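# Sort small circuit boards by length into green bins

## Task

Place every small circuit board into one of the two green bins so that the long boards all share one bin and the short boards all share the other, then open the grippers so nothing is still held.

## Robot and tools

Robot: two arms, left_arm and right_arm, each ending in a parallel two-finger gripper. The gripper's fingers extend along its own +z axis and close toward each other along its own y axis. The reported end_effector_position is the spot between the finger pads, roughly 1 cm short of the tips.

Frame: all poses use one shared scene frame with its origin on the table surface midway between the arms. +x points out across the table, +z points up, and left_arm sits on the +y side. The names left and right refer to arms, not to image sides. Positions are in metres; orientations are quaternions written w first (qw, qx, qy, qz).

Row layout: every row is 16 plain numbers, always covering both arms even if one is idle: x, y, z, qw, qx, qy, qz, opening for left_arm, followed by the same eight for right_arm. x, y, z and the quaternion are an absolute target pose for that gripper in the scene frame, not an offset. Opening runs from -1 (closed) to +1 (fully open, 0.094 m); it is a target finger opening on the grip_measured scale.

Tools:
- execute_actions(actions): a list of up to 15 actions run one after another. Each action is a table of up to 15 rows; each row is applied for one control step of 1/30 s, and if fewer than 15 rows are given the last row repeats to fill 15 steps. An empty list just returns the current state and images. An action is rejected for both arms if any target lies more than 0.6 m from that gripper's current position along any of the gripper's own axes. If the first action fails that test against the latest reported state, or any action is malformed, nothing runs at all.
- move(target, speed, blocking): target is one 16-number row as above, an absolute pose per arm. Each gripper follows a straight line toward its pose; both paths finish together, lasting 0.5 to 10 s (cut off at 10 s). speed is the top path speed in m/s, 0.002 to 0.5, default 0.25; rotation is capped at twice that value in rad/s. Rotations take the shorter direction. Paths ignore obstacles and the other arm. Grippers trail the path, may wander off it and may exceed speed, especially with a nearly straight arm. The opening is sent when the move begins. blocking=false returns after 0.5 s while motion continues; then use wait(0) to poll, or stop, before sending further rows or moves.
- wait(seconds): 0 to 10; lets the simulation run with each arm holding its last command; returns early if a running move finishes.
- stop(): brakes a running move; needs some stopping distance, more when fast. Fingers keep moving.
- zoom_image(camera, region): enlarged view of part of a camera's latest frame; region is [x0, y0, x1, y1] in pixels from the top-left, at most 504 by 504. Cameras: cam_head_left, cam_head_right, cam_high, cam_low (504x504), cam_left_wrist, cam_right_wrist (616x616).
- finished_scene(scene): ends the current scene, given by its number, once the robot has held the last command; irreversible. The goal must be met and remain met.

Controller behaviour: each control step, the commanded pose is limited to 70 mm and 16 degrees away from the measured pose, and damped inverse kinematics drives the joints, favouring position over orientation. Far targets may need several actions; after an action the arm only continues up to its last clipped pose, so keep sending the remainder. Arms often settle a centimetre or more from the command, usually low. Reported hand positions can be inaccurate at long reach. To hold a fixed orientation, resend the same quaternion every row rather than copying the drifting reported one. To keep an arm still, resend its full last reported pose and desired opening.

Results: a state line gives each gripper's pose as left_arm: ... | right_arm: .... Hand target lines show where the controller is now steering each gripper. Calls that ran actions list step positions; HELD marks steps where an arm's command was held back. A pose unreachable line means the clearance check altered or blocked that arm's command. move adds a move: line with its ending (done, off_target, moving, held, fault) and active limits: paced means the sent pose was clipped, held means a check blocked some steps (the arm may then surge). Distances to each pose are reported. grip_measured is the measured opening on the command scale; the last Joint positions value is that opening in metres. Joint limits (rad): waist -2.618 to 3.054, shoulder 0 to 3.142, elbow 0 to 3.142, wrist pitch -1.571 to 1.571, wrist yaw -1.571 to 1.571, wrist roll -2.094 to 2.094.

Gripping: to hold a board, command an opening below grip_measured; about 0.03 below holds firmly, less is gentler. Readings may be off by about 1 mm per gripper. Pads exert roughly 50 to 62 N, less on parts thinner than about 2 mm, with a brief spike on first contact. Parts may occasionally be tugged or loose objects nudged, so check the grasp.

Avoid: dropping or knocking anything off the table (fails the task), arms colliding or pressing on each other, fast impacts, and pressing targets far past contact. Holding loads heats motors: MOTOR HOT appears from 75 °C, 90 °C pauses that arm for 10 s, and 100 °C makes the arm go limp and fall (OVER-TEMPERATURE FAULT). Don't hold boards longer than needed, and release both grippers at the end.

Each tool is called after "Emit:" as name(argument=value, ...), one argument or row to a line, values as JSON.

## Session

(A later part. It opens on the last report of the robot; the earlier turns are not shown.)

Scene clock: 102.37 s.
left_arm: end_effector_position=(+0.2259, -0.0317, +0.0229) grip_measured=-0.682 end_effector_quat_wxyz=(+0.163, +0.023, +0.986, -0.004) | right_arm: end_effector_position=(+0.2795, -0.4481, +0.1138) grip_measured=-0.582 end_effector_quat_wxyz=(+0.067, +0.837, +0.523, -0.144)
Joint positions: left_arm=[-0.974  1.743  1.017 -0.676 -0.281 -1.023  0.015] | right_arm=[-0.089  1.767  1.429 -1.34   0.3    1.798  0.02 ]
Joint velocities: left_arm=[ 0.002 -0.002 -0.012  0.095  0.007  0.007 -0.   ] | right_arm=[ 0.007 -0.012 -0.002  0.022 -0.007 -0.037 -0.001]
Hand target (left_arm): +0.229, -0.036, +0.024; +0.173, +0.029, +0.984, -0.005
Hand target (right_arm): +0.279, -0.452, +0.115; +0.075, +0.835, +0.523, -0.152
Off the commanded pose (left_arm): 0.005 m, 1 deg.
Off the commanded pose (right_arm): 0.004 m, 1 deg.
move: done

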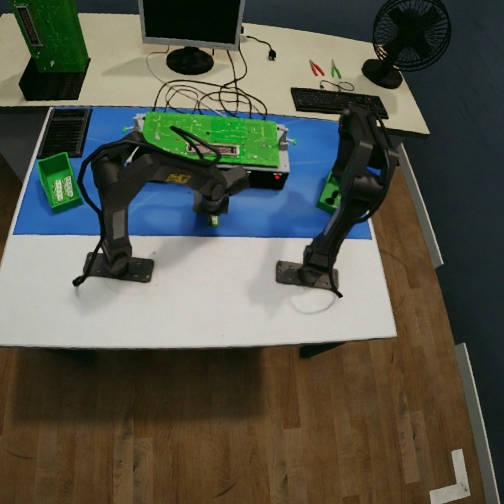

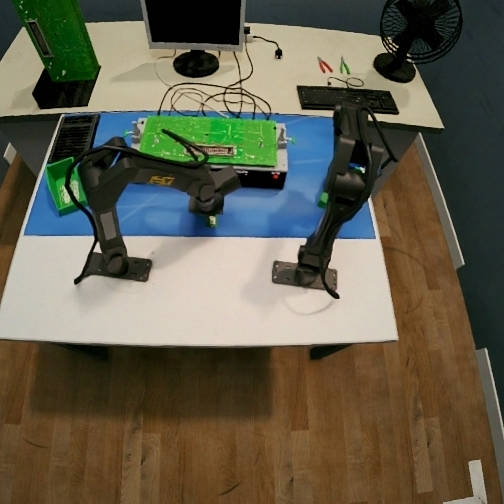

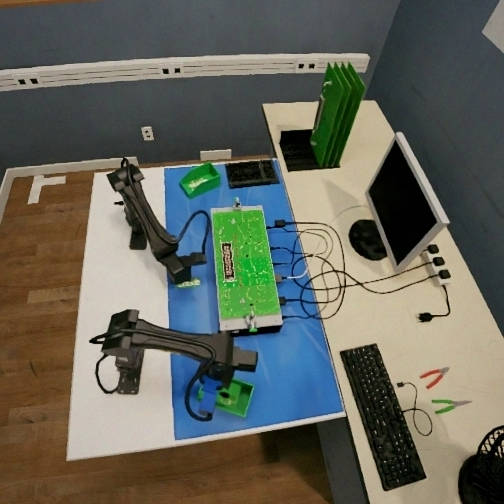

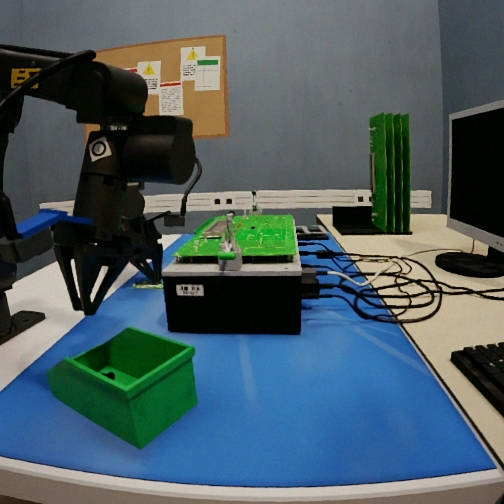

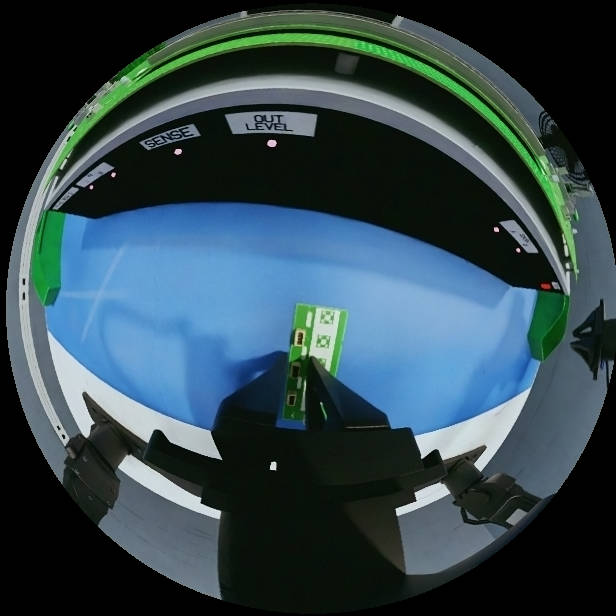

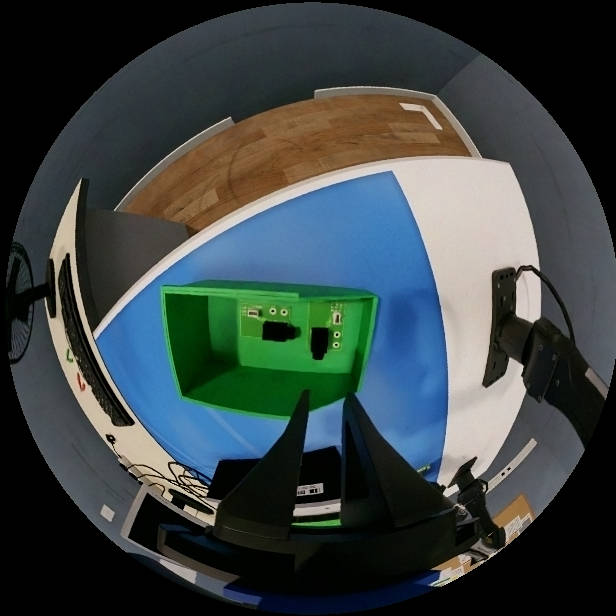

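Well centred. Descend.

Emit:
move(
  target=[0.229,-0.035,0.008,0.1735,0.0295,0.9844,-0.0052,-0.68,0.2785,-0.452,0.115,0.075,0.835,0.523,-0.152,-0.58],
  speed=0.04,
)

Emit:
zoom_image(
  camera="cam_left_wrist",
  region=[220,240,400,420],
)

Scene clock: 103.27 s.
left_arm: end_effector_position=(+0.2295, -0.0384, +0.0192) grip_measured=-0.681 end_effector_quat_wxyz=(+0.170, +0.023, +0.985, -0.014) | right_arm: end_effector_position=(+0.2795, -0.4481, +0.1138) grip_measured=-0.582 end_effector_quat_wxyz=(+0.066, +0.837, +0.523, -0.144)
Joint positions: left_arm=[-0.975  1.759  1.015 -0.633 -0.284 -1.021  0.015] | right_arm=[-0.089  1.767  1.429 -1.34   0.299  1.798  0.02 ]
Joint velocities: left_arm=[-0.002  0.002 -0.007 -0.007 -0.037  0.081  0.001] | right_arm=[-0.012 -0.012  0.002  0.037 -0.022 -0.066 -0.001]
Hand target (left_arm): +0.229, -0.035, +0.009; +0.173, +0.030, +0.984, -0.005
Hand target (right_arm): +0.279, -0.452, +0.115; +0.075, +0.835, +0.523, -0.152
Off the commanded pose (left_arm): 0.012 m, 1 deg.
Off the commanded pose (right_arm): 0.004 m, 1 deg.
move: off_target (left_arm)

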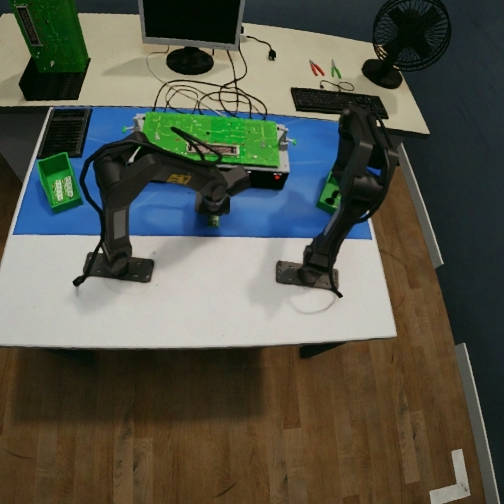

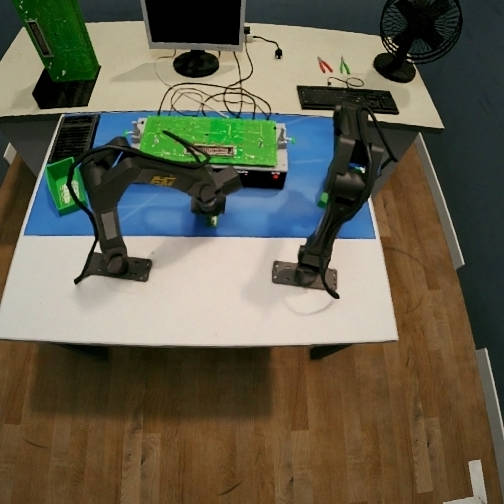

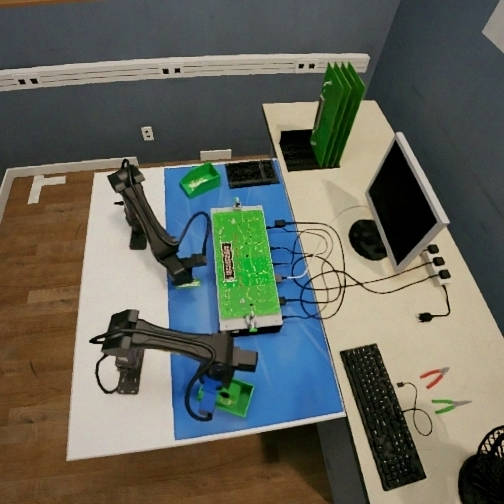

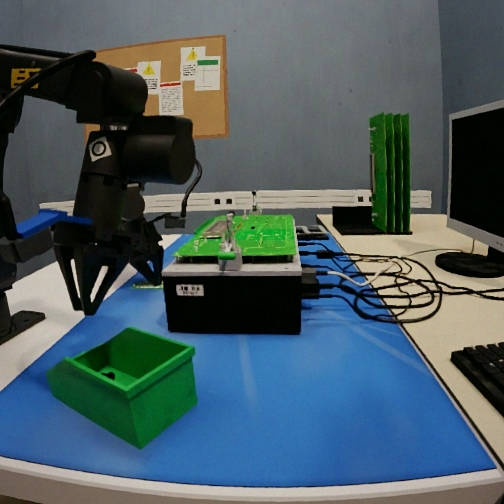

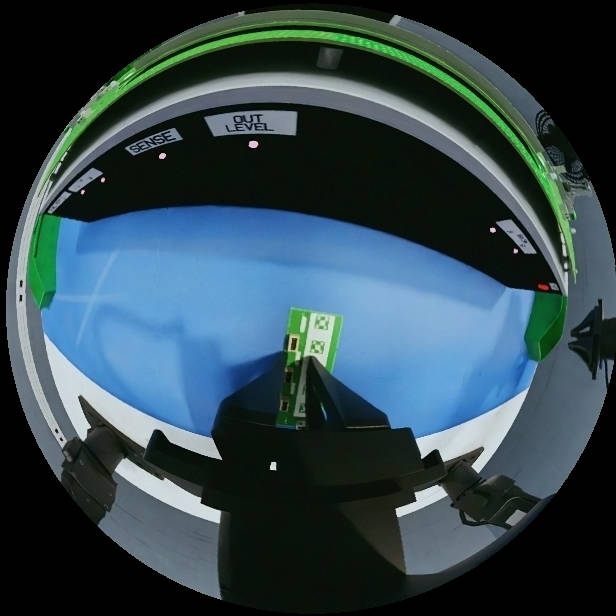

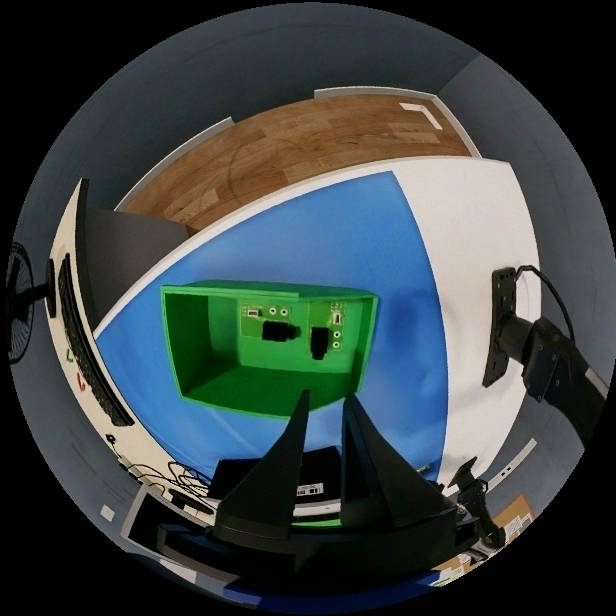

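Region (220, 240, 400, 420) of cam_left_wrist's 616x616 image, scaled by 2.800, with more detail than that image has.

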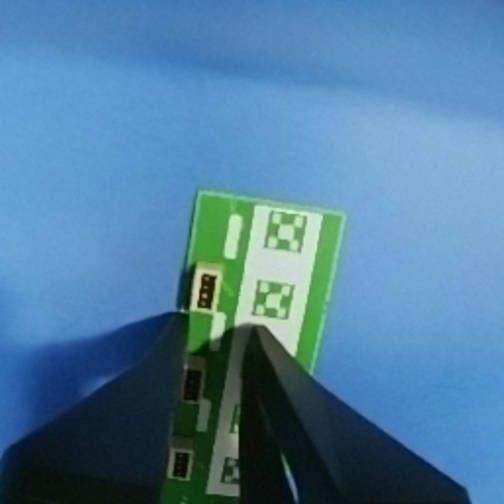

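Emit:
execute_actions(
  actions=[
    [[0.228,-0.033,0.008,0.1735,0.0295,0.9844,-0.0052,-0.75,0.2785,-0.452,0.115,0.075,0.835,0.523,-0.152,-0.58],[0.228,-0.033,0.008,0.1735,0.0295,0.9844,-0.0052,-0.78,0.2785,-0.452,0.115,0.075,0.835,0.523,-0.152,-0.58],[0.228,-0.033,0.008,0.1735,0.0295,0.9844,-0.0052,-0.81,0.2785,-0.452,0.115,0.075,0.835,0.523,-0.152,-0.58],[0.228,-0.033,0.008,0.1735,0.0295,0.9844,-0.0052,-0.84,0.2785,-0.452,0.115,0.075,0.835,0.523,-0.152,-0.58],[0.228,-0.033,0.008,0.1735,0.0295,0.9844,-0.0052,-0.87,0.2785,-0.452,0.115,0.075,0.835,0.523,-0.152,-0.58],[0.228,-0.033,0.008,0.1735,0.0295,0.9844,-0.0052,-0.9,0.2785,-0.452,0.115,0.075,0.835,0.523,-0.152,-0.58]],
  ],
)

Emit:
zoom_image(
  camera="cam_left_wrist",
  region=[220,240,400,420],
)

Scene clock: 104.33 s.
left_arm: end_effector_position=(+0.2299, -0.0341, +0.0188) grip_measured=-0.896 end_effector_quat_wxyz=(+0.173, +0.023, +0.985, -0.006) | right_arm: end_effector_position=(+0.2795, -0.4481, +0.1138) grip_measured=-0.582 end_effector_quat_wxyz=(+0.067, +0.837, +0.523, -0.144)
Joint positions: left_arm=[-0.975  1.757  1.009 -0.64  -0.298 -1.021  0.005] | right_arm=[-0.089  1.767  1.429 -1.34   0.3    1.798  0.02 ]
Joint velocities: left_arm=[ 0.022 -0.007 -0.012  0.022 -0.066  0.037 -0.001] | right_arm=[ 0.012 -0.012  0.002  0.051 -0.037  0.022 -0.001]
Hand target (left_arm): +0.228, -0.033, +0.008; +0.173, +0.029, +0.984, -0.005
Hand target (right_arm): +0.279, -0.452, +0.115; +0.075, +0.835, +0.523, -0.152
Off the commanded pose (left_arm): 0.011 m, 1 deg.
Off the commanded pose (right_arm): 0.004 m, 1 deg.
Step readings (end_effector_position):
0: left_arm (+0.2295, -0.0384, +0.0192) | right_arm (+0.2795, -0.4481, +0.1138)
1: left_arm (+0.2296, -0.0378, +0.0190) | right_arm (+0.2795, -0.4481, +0.1138)
2: left_arm (+0.2297, -0.0370, +0.0186) | right_arm (+0.2795, -0.4481, +0.1138)
4: left_arm (+0.2298, -0.0355, +0.0187) | right_arm (+0.2795, -0.4481, +0.1138)
8: left_arm (+0.2299, -0.0341, +0.0188) | right_arm (+0.2795, -0.4481, +0.1138)
15: end_effector_position above

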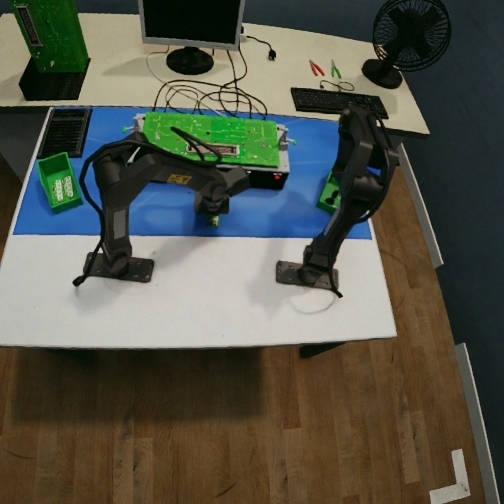

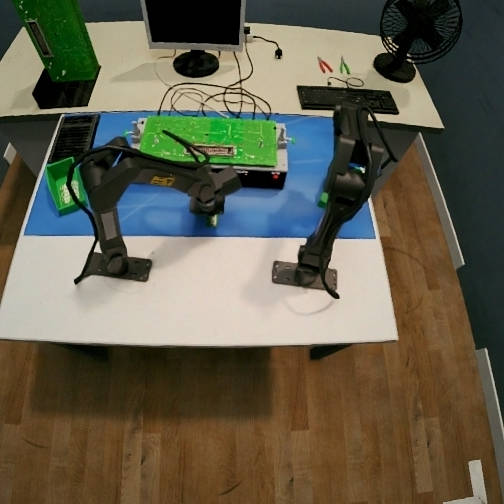

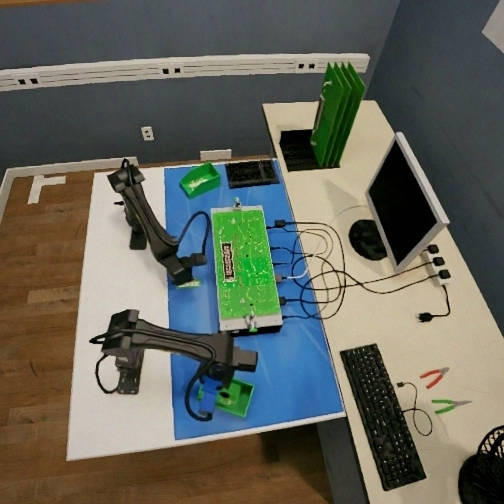

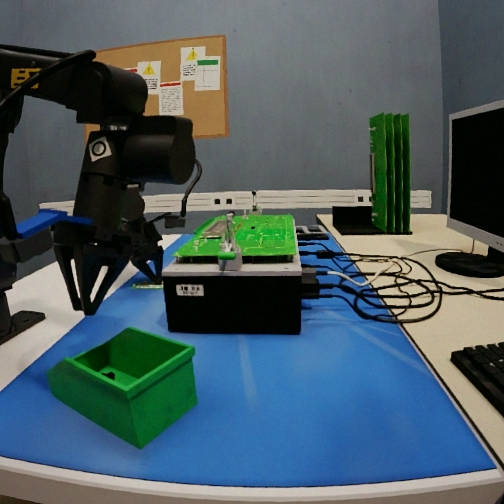

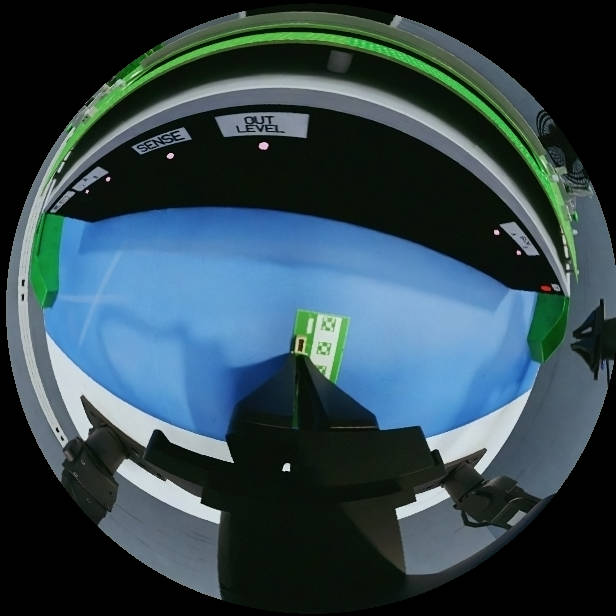

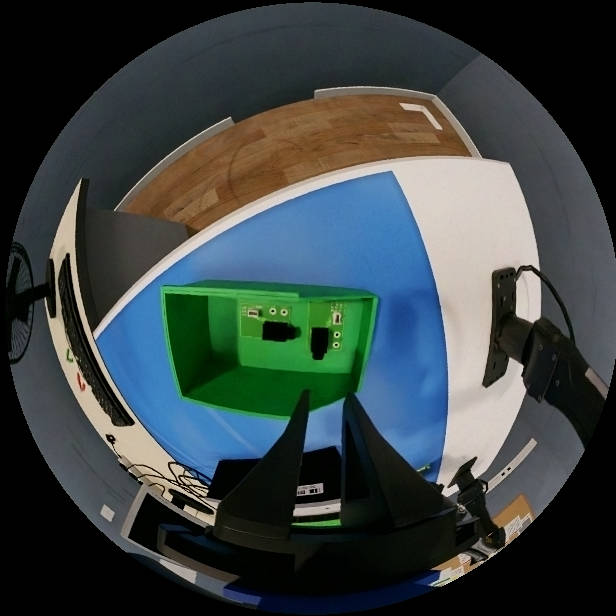

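Region (220, 240, 400, 420) of cam_left_wrist's 616x616 image, scaled by 2.800, with more detail than that image has.

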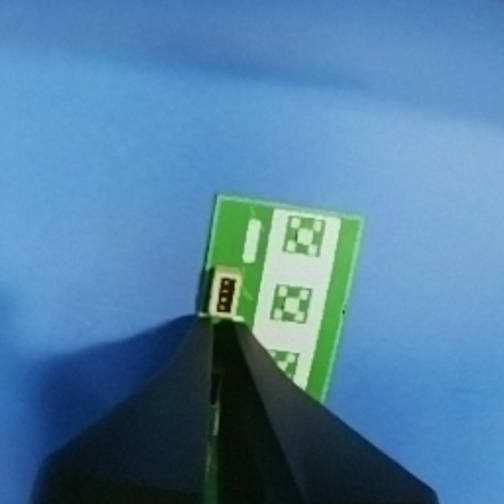

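Emit:
execute_actions(
  actions=[
    [[0.228,-0.033,0.010,0.1735,0.0295,0.9844,-0.0052,-0.93,0.2785,-0.452,0.115,0.075,0.835,0.523,-0.152,-0.58],[0.228,-0.033,0.010,0.1735,0.0295,0.9844,-0.0052,-0.93,0.2785,-0.452,0.115,0.075,0.835,0.523,-0.152,-0.58],[0.228,-0.033,0.010,0.1735,0.0295,0.9844,-0.0052,-0.955,0.2785,-0.452,0.115,0.075,0.835,0.523,-0.152,-0.58]],
    [[0.228,-0.033,0.018,0.1735,0.0295,0.9844,-0.0052,-0.955,0.2785,-0.452,0.115,0.075,0.835,0.523,-0.152,-0.58],[0.228,-0.033,0.023,0.1735,0.0295,0.9844,-0.0052,-0.955,0.2785,-0.452,0.115,0.075,0.835,0.523,-0.152,-0.58],[0.228,-0.033,0.028,0.1735,0.0295,0.9844,-0.0052,-0.955,0.2785,-0.452,0.115,0.075,0.835,0.523,-0.152,-0.58],[0.227,-0.033,0.033,0.1735,0.0295,0.9844,-0.0052,-0.955,0.2785,-0.452,0.115,0.075,0.835,0.523,-0.152,-0.58],[0.227,-0.033,0.038,0.1735,0.0295,0.9844,-0.0052,-0.955,0.2785,-0.452,0.115,0.075,0.835,0.523,-0.152,-0.58],[0.226,-0.033,0.043,0.1735,0.0295,0.9844,-0.0052,-0.955,0.2785,-0.452,0.115,0.075,0.835,0.523,-0.152,-0.58],[0.226,-0.033,0.048,0.1735,0.0295,0.9844,-0.0052,-0.955,0.2785,-0.452,0.115,0.075,0.835,0.523,-0.152,-0.58],[0.225,-0.033,0.055,0.1735,0.0295,0.9844,-0.0052,-0.955,0.2785,-0.452,0.115,0.075,0.835,0.523,-0.152,-0.58]],
  ],
)

Scene clock: 105.83 s.
left_arm: end_effector_position=(+0.2279, -0.0337, +0.0475) grip_measured=-0.944 end_effector_quat_wxyz=(+0.176, +0.025, +0.984, -0.010) | right_arm: end_effector_position=(+0.2795, -0.4482, +0.1138) grip_measured=-0.582 end_effector_quat_wxyz=(+0.067, +0.837, +0.523, -0.144)
Joint positions: left_arm=[-0.98   1.694  1.06  -0.744 -0.299 -1.02   0.003] | right_arm=[-0.089  1.767  1.429 -1.34   0.3    1.798  0.02 ]
Joint velocities: left_arm=[-0.017  0.007 -0.002 -0.022 -0.066 -0.037 -0.   ] | right_arm=[ 0.002  0.007 -0.007 -0.022  0.066 -0.022 -0.   ]
Hand target (left_arm): +0.225, -0.033, +0.055; +0.174, +0.030, +0.984, -0.005
Hand target (right_arm): +0.279, -0.452, +0.115; +0.075, +0.835, +0.523, -0.152
Off the commanded pose (left_arm): 0.008 m, 1 deg.
Off the commanded pose (right_arm): 0.004 m, 1 deg.
Step readings (end_effector_position; steps 1 to 15: 1st action; 16 to 30: 2nd action):
0: left_arm (+0.2299, -0.0341, +0.0188) | right_arm (+0.2795, -0.4481, +0.1138)
1: left_arm (+0.2299, -0.0341, +0.0188) | right_arm (+0.2795, -0.4481, +0.1138)
2: left_arm (+0.2300, -0.0340, +0.0188) | right_arm (+0.2795, -0.4481, +0.1138)
4: left_arm (+0.2300, -0.0340, +0.0188) | right_arm (+0.2795, -0.4481, +0.1138)
8: left_arm (+0.2300, -0.0340, +0.0188) | right_arm (+0.2795, -0.4482, +0.1138)
15: left_arm (+0.2300, -0.0340, +0.0188) | right_arm (+0.2795, -0.4482, +0.1138)
16: left_arm (+0.2299, -0.0340, +0.0191) | right_arm (+0.2795, -0.4482, +0.1138)
17: left_arm (+0.2299, -0.0340, +0.0193) | right_arm (+0.2795, -0.4482, +0.1138)
19: left_arm (+0.2297, -0.0336, +0.0200) | right_arm (+0.2795, -0.4482, +0.1138)
23: left_arm (+0.2273, -0.0288, +0.0284) | right_arm (+0.2795, -0.4482, +0.1138)
30: end_effector_position above

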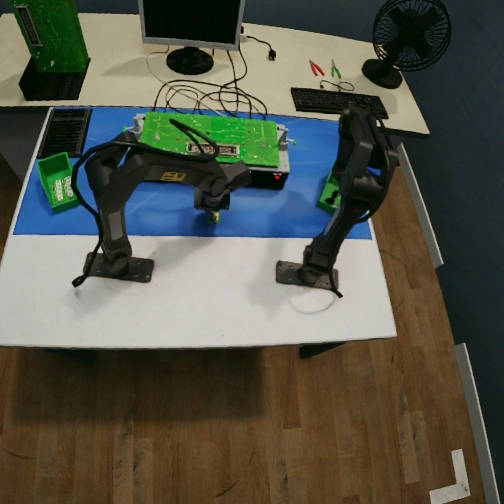

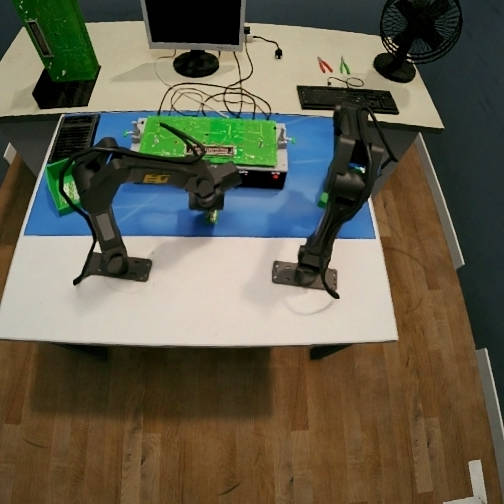

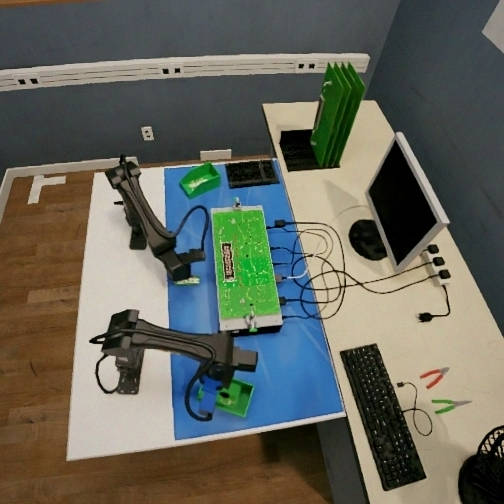

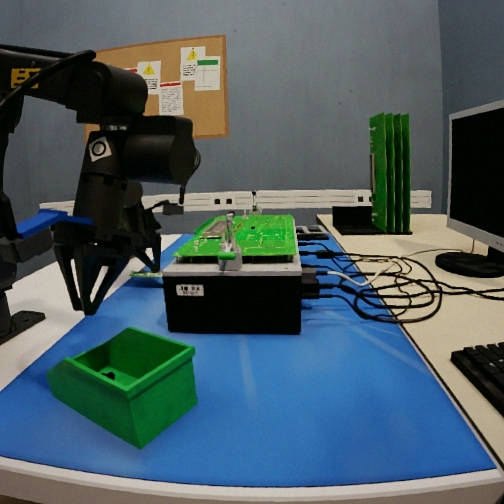

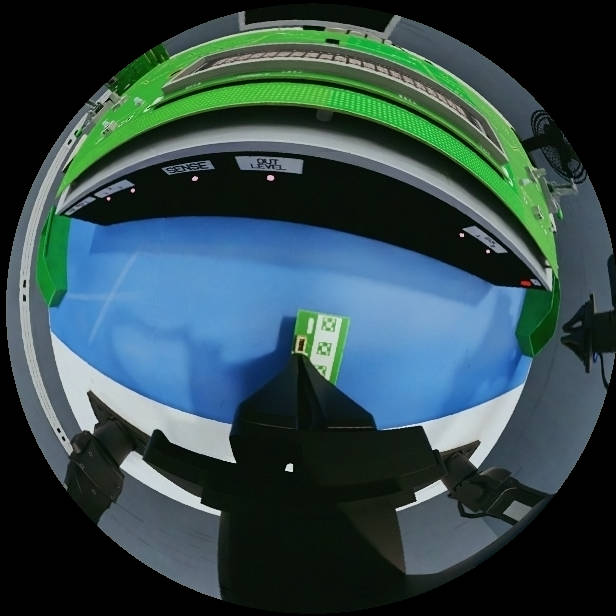

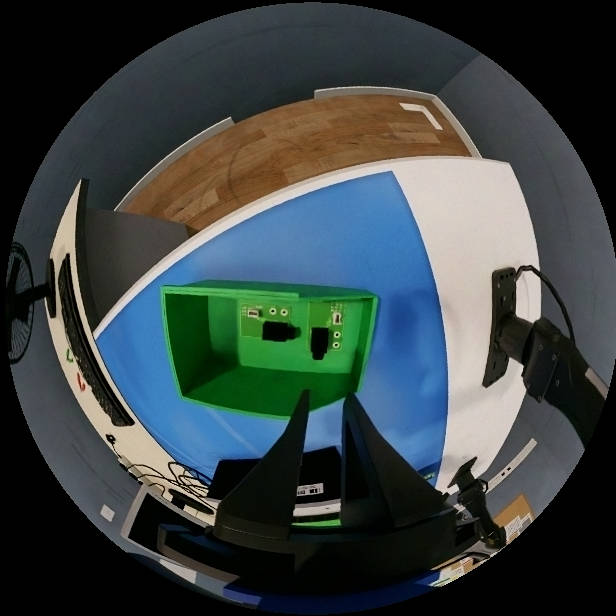

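Emit:
move(
  target=[0.235,0.28,0.14,0.1736,0,0.9848,0,-0.96,0.2785,-0.452,0.115,0.075,0.835,0.523,-0.152,-0.58],
  speed=0.28,
)

Emit:
move(
  target=[0.308,0.465,0.125,0.1701,-0.1957,0.9652,0.0345,-0.96,0.2785,-0.452,0.115,0.075,0.835,0.523,-0.152,-0.58],
  speed=0.25,
)

Emit:
move(
  target=[0.306,0.461,0.036,0.1701,-0.1957,0.9652,0.0345,-0.96,0.2785,-0.452,0.115,0.075,0.835,0.523,-0.152,-0.58],
  speed=0.15,
)

Emit:
zoom_image(
  camera="cam_left_wrist",
  region=[180,200,460,440],
)

Scene clock: 108.37 s.
left_arm: end_effector_position=(+0.2310, +0.2818, +0.1322) grip_measured=-0.948 end_effector_quat_wxyz=(+0.171, -0.002, +0.985, +0.014) | right_arm: end_effector_position=(+0.2795, -0.4481, +0.1138) grip_measured=-0.582 end_effector_quat_wxyz=(+0.067, +0.837, +0.523, -0.144)
Joint positions: left_arm=[ 0.388  0.977  0.851 -1.105  0.063  0.253  0.002] | right_arm=[-0.089  1.767  1.429 -1.34   0.3    1.798  0.02 ]
Joint velocities: left_arm=[-0.022  0.017  0.002 -0.022  0.022  0.037 -0.002] | right_arm=[-0.002 -0.007 -0.012 -0.022  0.022 -0.022  0.   ]
Hand target (left_arm): +0.233, +0.281, +0.138; +0.173, +0.001, +0.985, +0.008
Hand target (right_arm): +0.279, -0.452, +0.115; +0.075, +0.835, +0.523, -0.152
Off the commanded pose (left_arm): 0.009 m, 2 deg.
Off the commanded pose (right_arm): 0.004 m, 1 deg.
move: done

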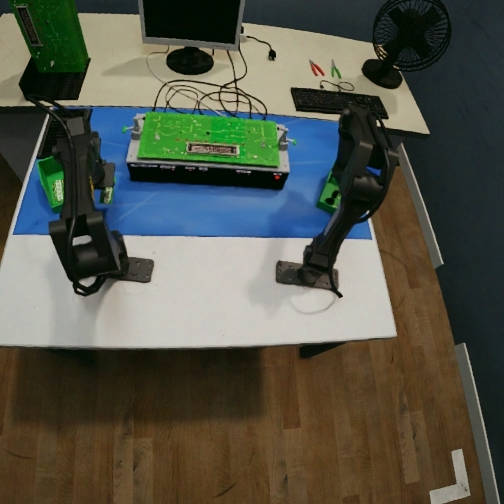

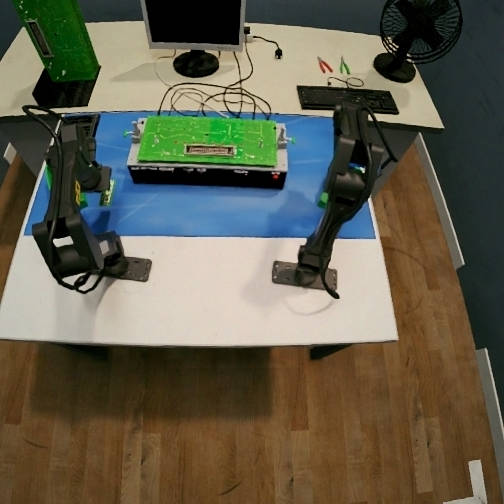

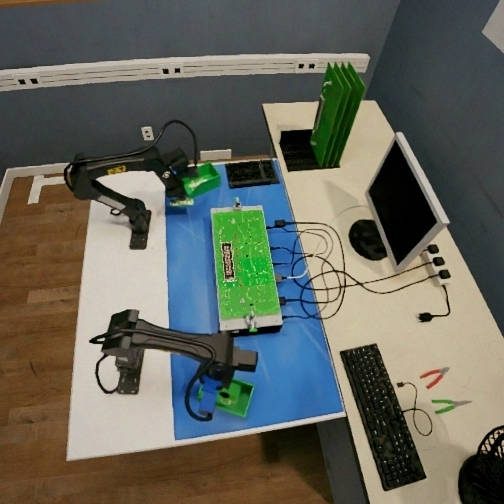

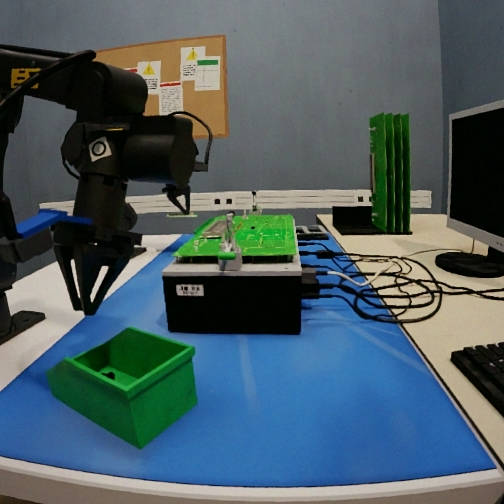

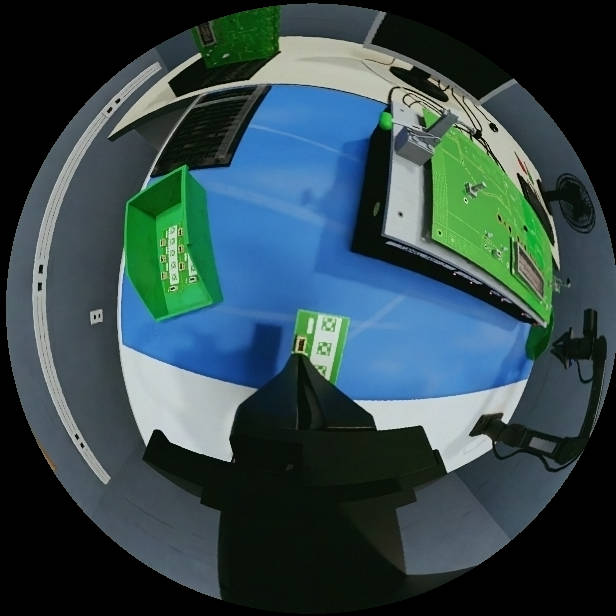

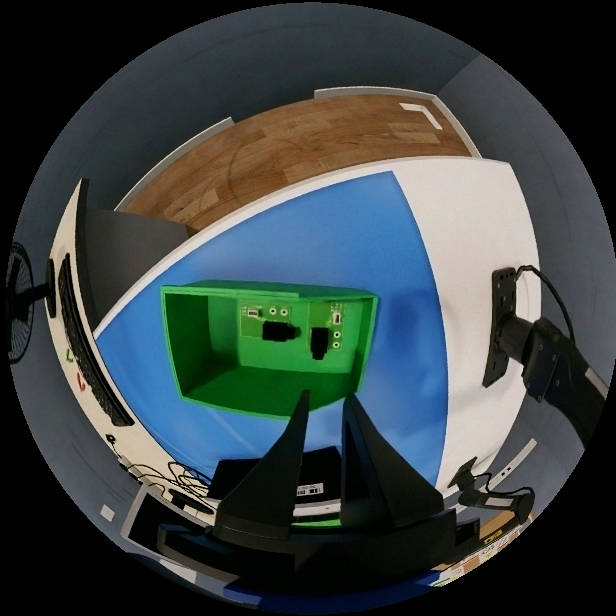

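Scene clock: 109.57 s.
left_arm: end_effector_position=(+0.3005, +0.4603, +0.1177) grip_measured=-0.948 end_effector_quat_wxyz=(+0.153, -0.191, +0.969, +0.035) | right_arm: end_effector_position=(+0.2795, -0.4481, +0.1138) grip_measured=-0.582 end_effector_quat_wxyz=(+0.067, +0.837, +0.523, -0.144)
Joint positions: left_arm=[ 0.856  1.594  1.241 -0.917  0.096  0.332  0.002] | right_arm=[-0.089  1.767  1.429 -1.34   0.3    1.798  0.02 ]
Joint velocities: left_arm=[ 0.012  0.017  0.002 -0.022 -0.037 -0.051 -0.001] | right_arm=[-0.012  0.002  0.007  0.007  0.022 -0.022 -0.   ]
Hand target (left_arm): +0.307, +0.465, +0.127; +0.168, -0.195, +0.966, +0.037
Hand target (right_arm): +0.279, -0.452, +0.115; +0.075, +0.835, +0.523, -0.152
Off the commanded pose (left_arm): 0.011 m, 2 deg.
Off the commanded pose (right_arm): 0.004 m, 1 deg.
move: off_target (left_arm)

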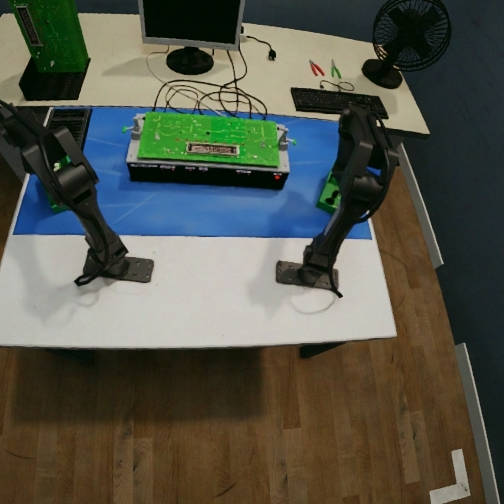

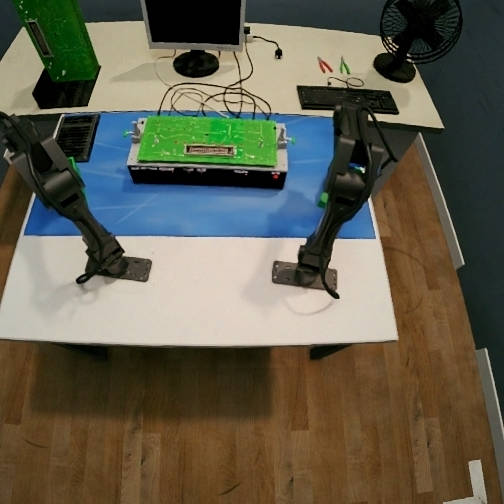

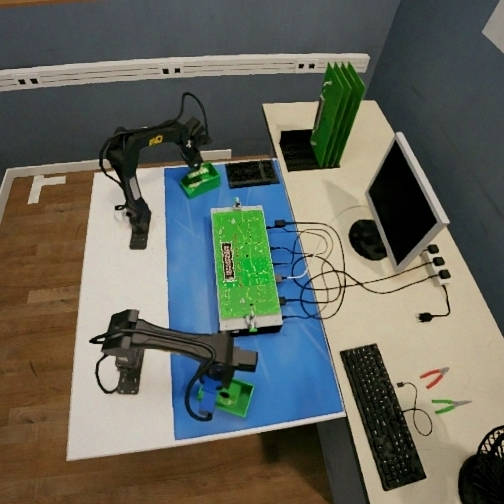

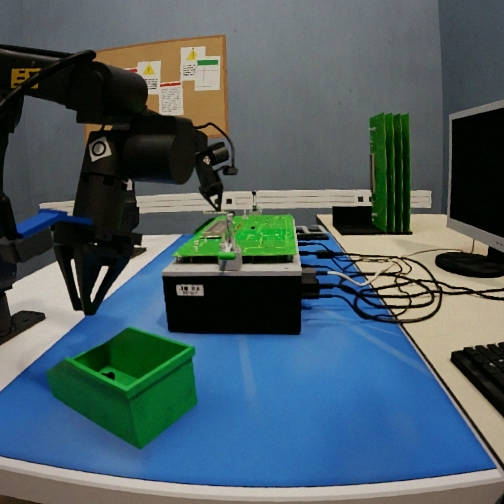

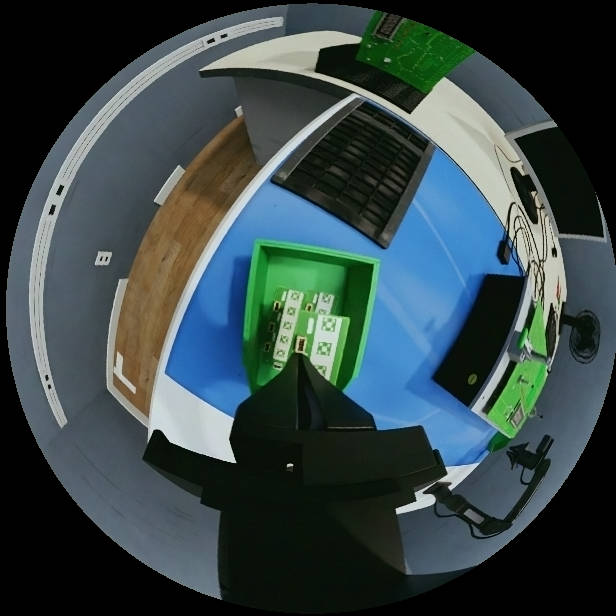

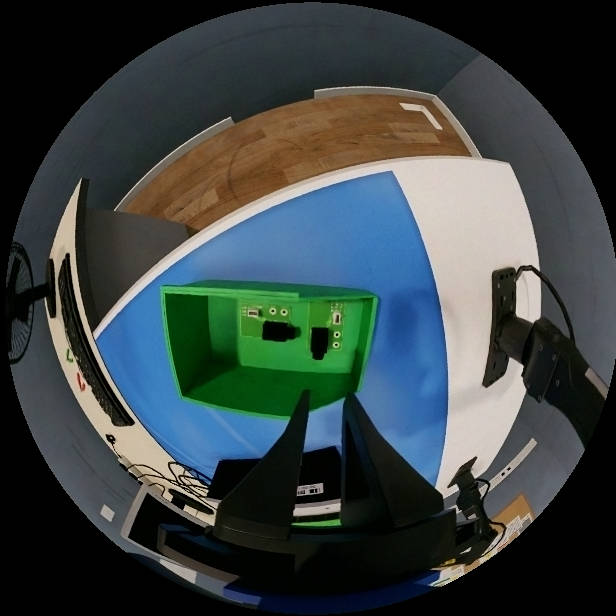

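Scene clock: 110.80 s.
left_arm: end_effector_position=(+0.3058, +0.4645, +0.0395) grip_measured=-0.948 end_effector_quat_wxyz=(+0.167, -0.193, +0.966, +0.041) | right_arm: end_effector_position=(+0.2795, -0.4481, +0.1138) grip_measured=-0.582 end_effector_quat_wxyz=(+0.067, +0.837, +0.523, -0.144)
Joint positions: left_arm=[ 0.856  1.677  0.996 -0.558  0.099  0.325  0.002] | right_arm=[-0.089  1.767  1.429 -1.34   0.3    1.798  0.02 ]
Joint velocities: left_arm=[ 0.007  0.007  0.002 -0.037  0.051 -0.051 -0.001] | right_arm=[ 0.002  0.002  0.002 -0.051 -0.037  0.022 -0.   ]
Hand target (left_arm): +0.307, +0.462, +0.036; +0.170, -0.196, +0.965, +0.034
Hand target (right_arm): +0.279, -0.452, +0.115; +0.075, +0.835, +0.523, -0.152
Off the commanded pose (left_arm): 0.005 m, 1 deg.
Off the commanded pose (right_arm): 0.004 m, 1 deg.
move: done

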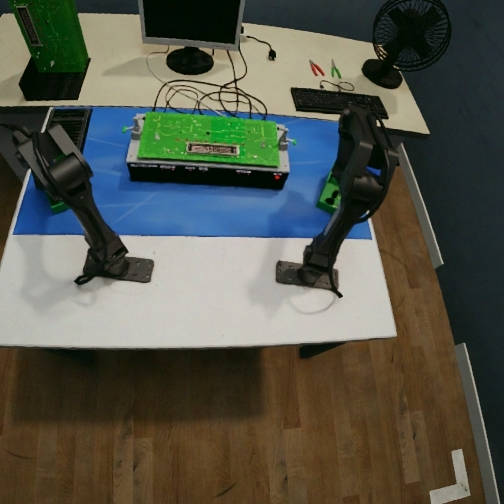

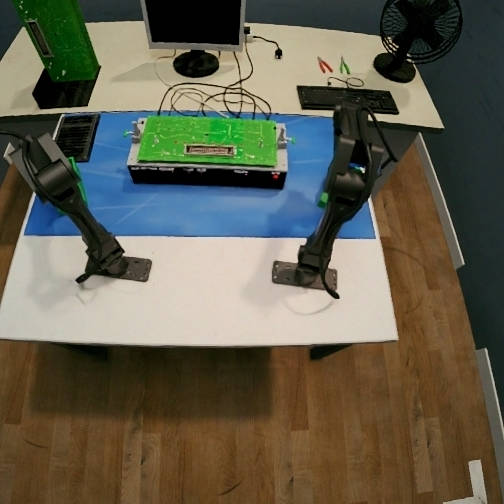

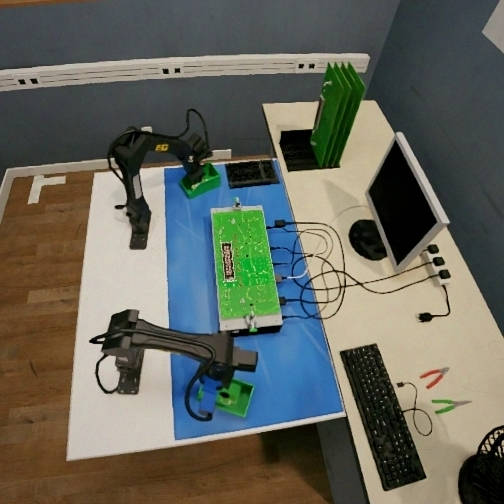

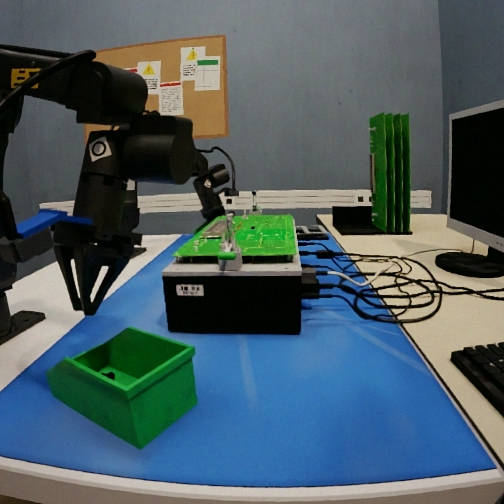

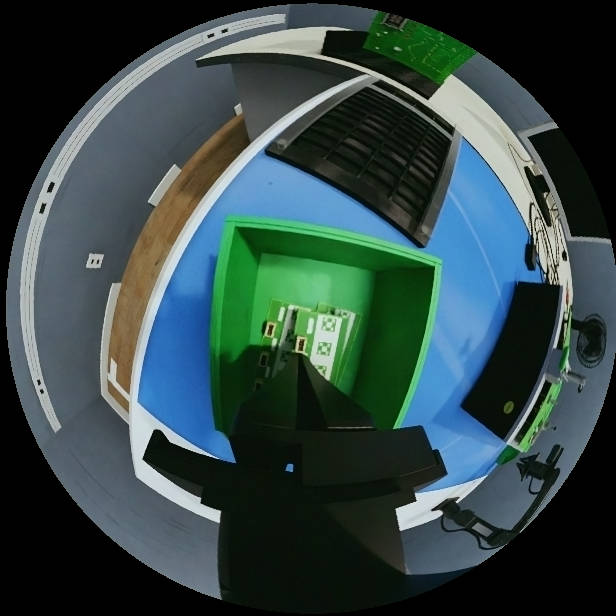

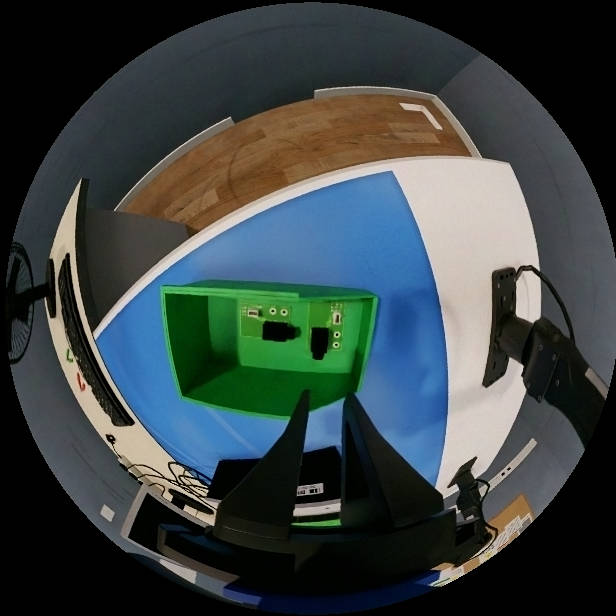

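Region (180, 200, 460, 440) of cam_left_wrist's 616x616 image, scaled by 1.800, with more detail than that image has; it fills the top 432 rows of this view, and the rest is white.

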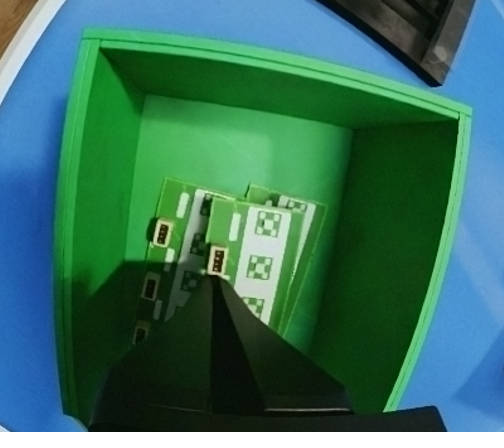

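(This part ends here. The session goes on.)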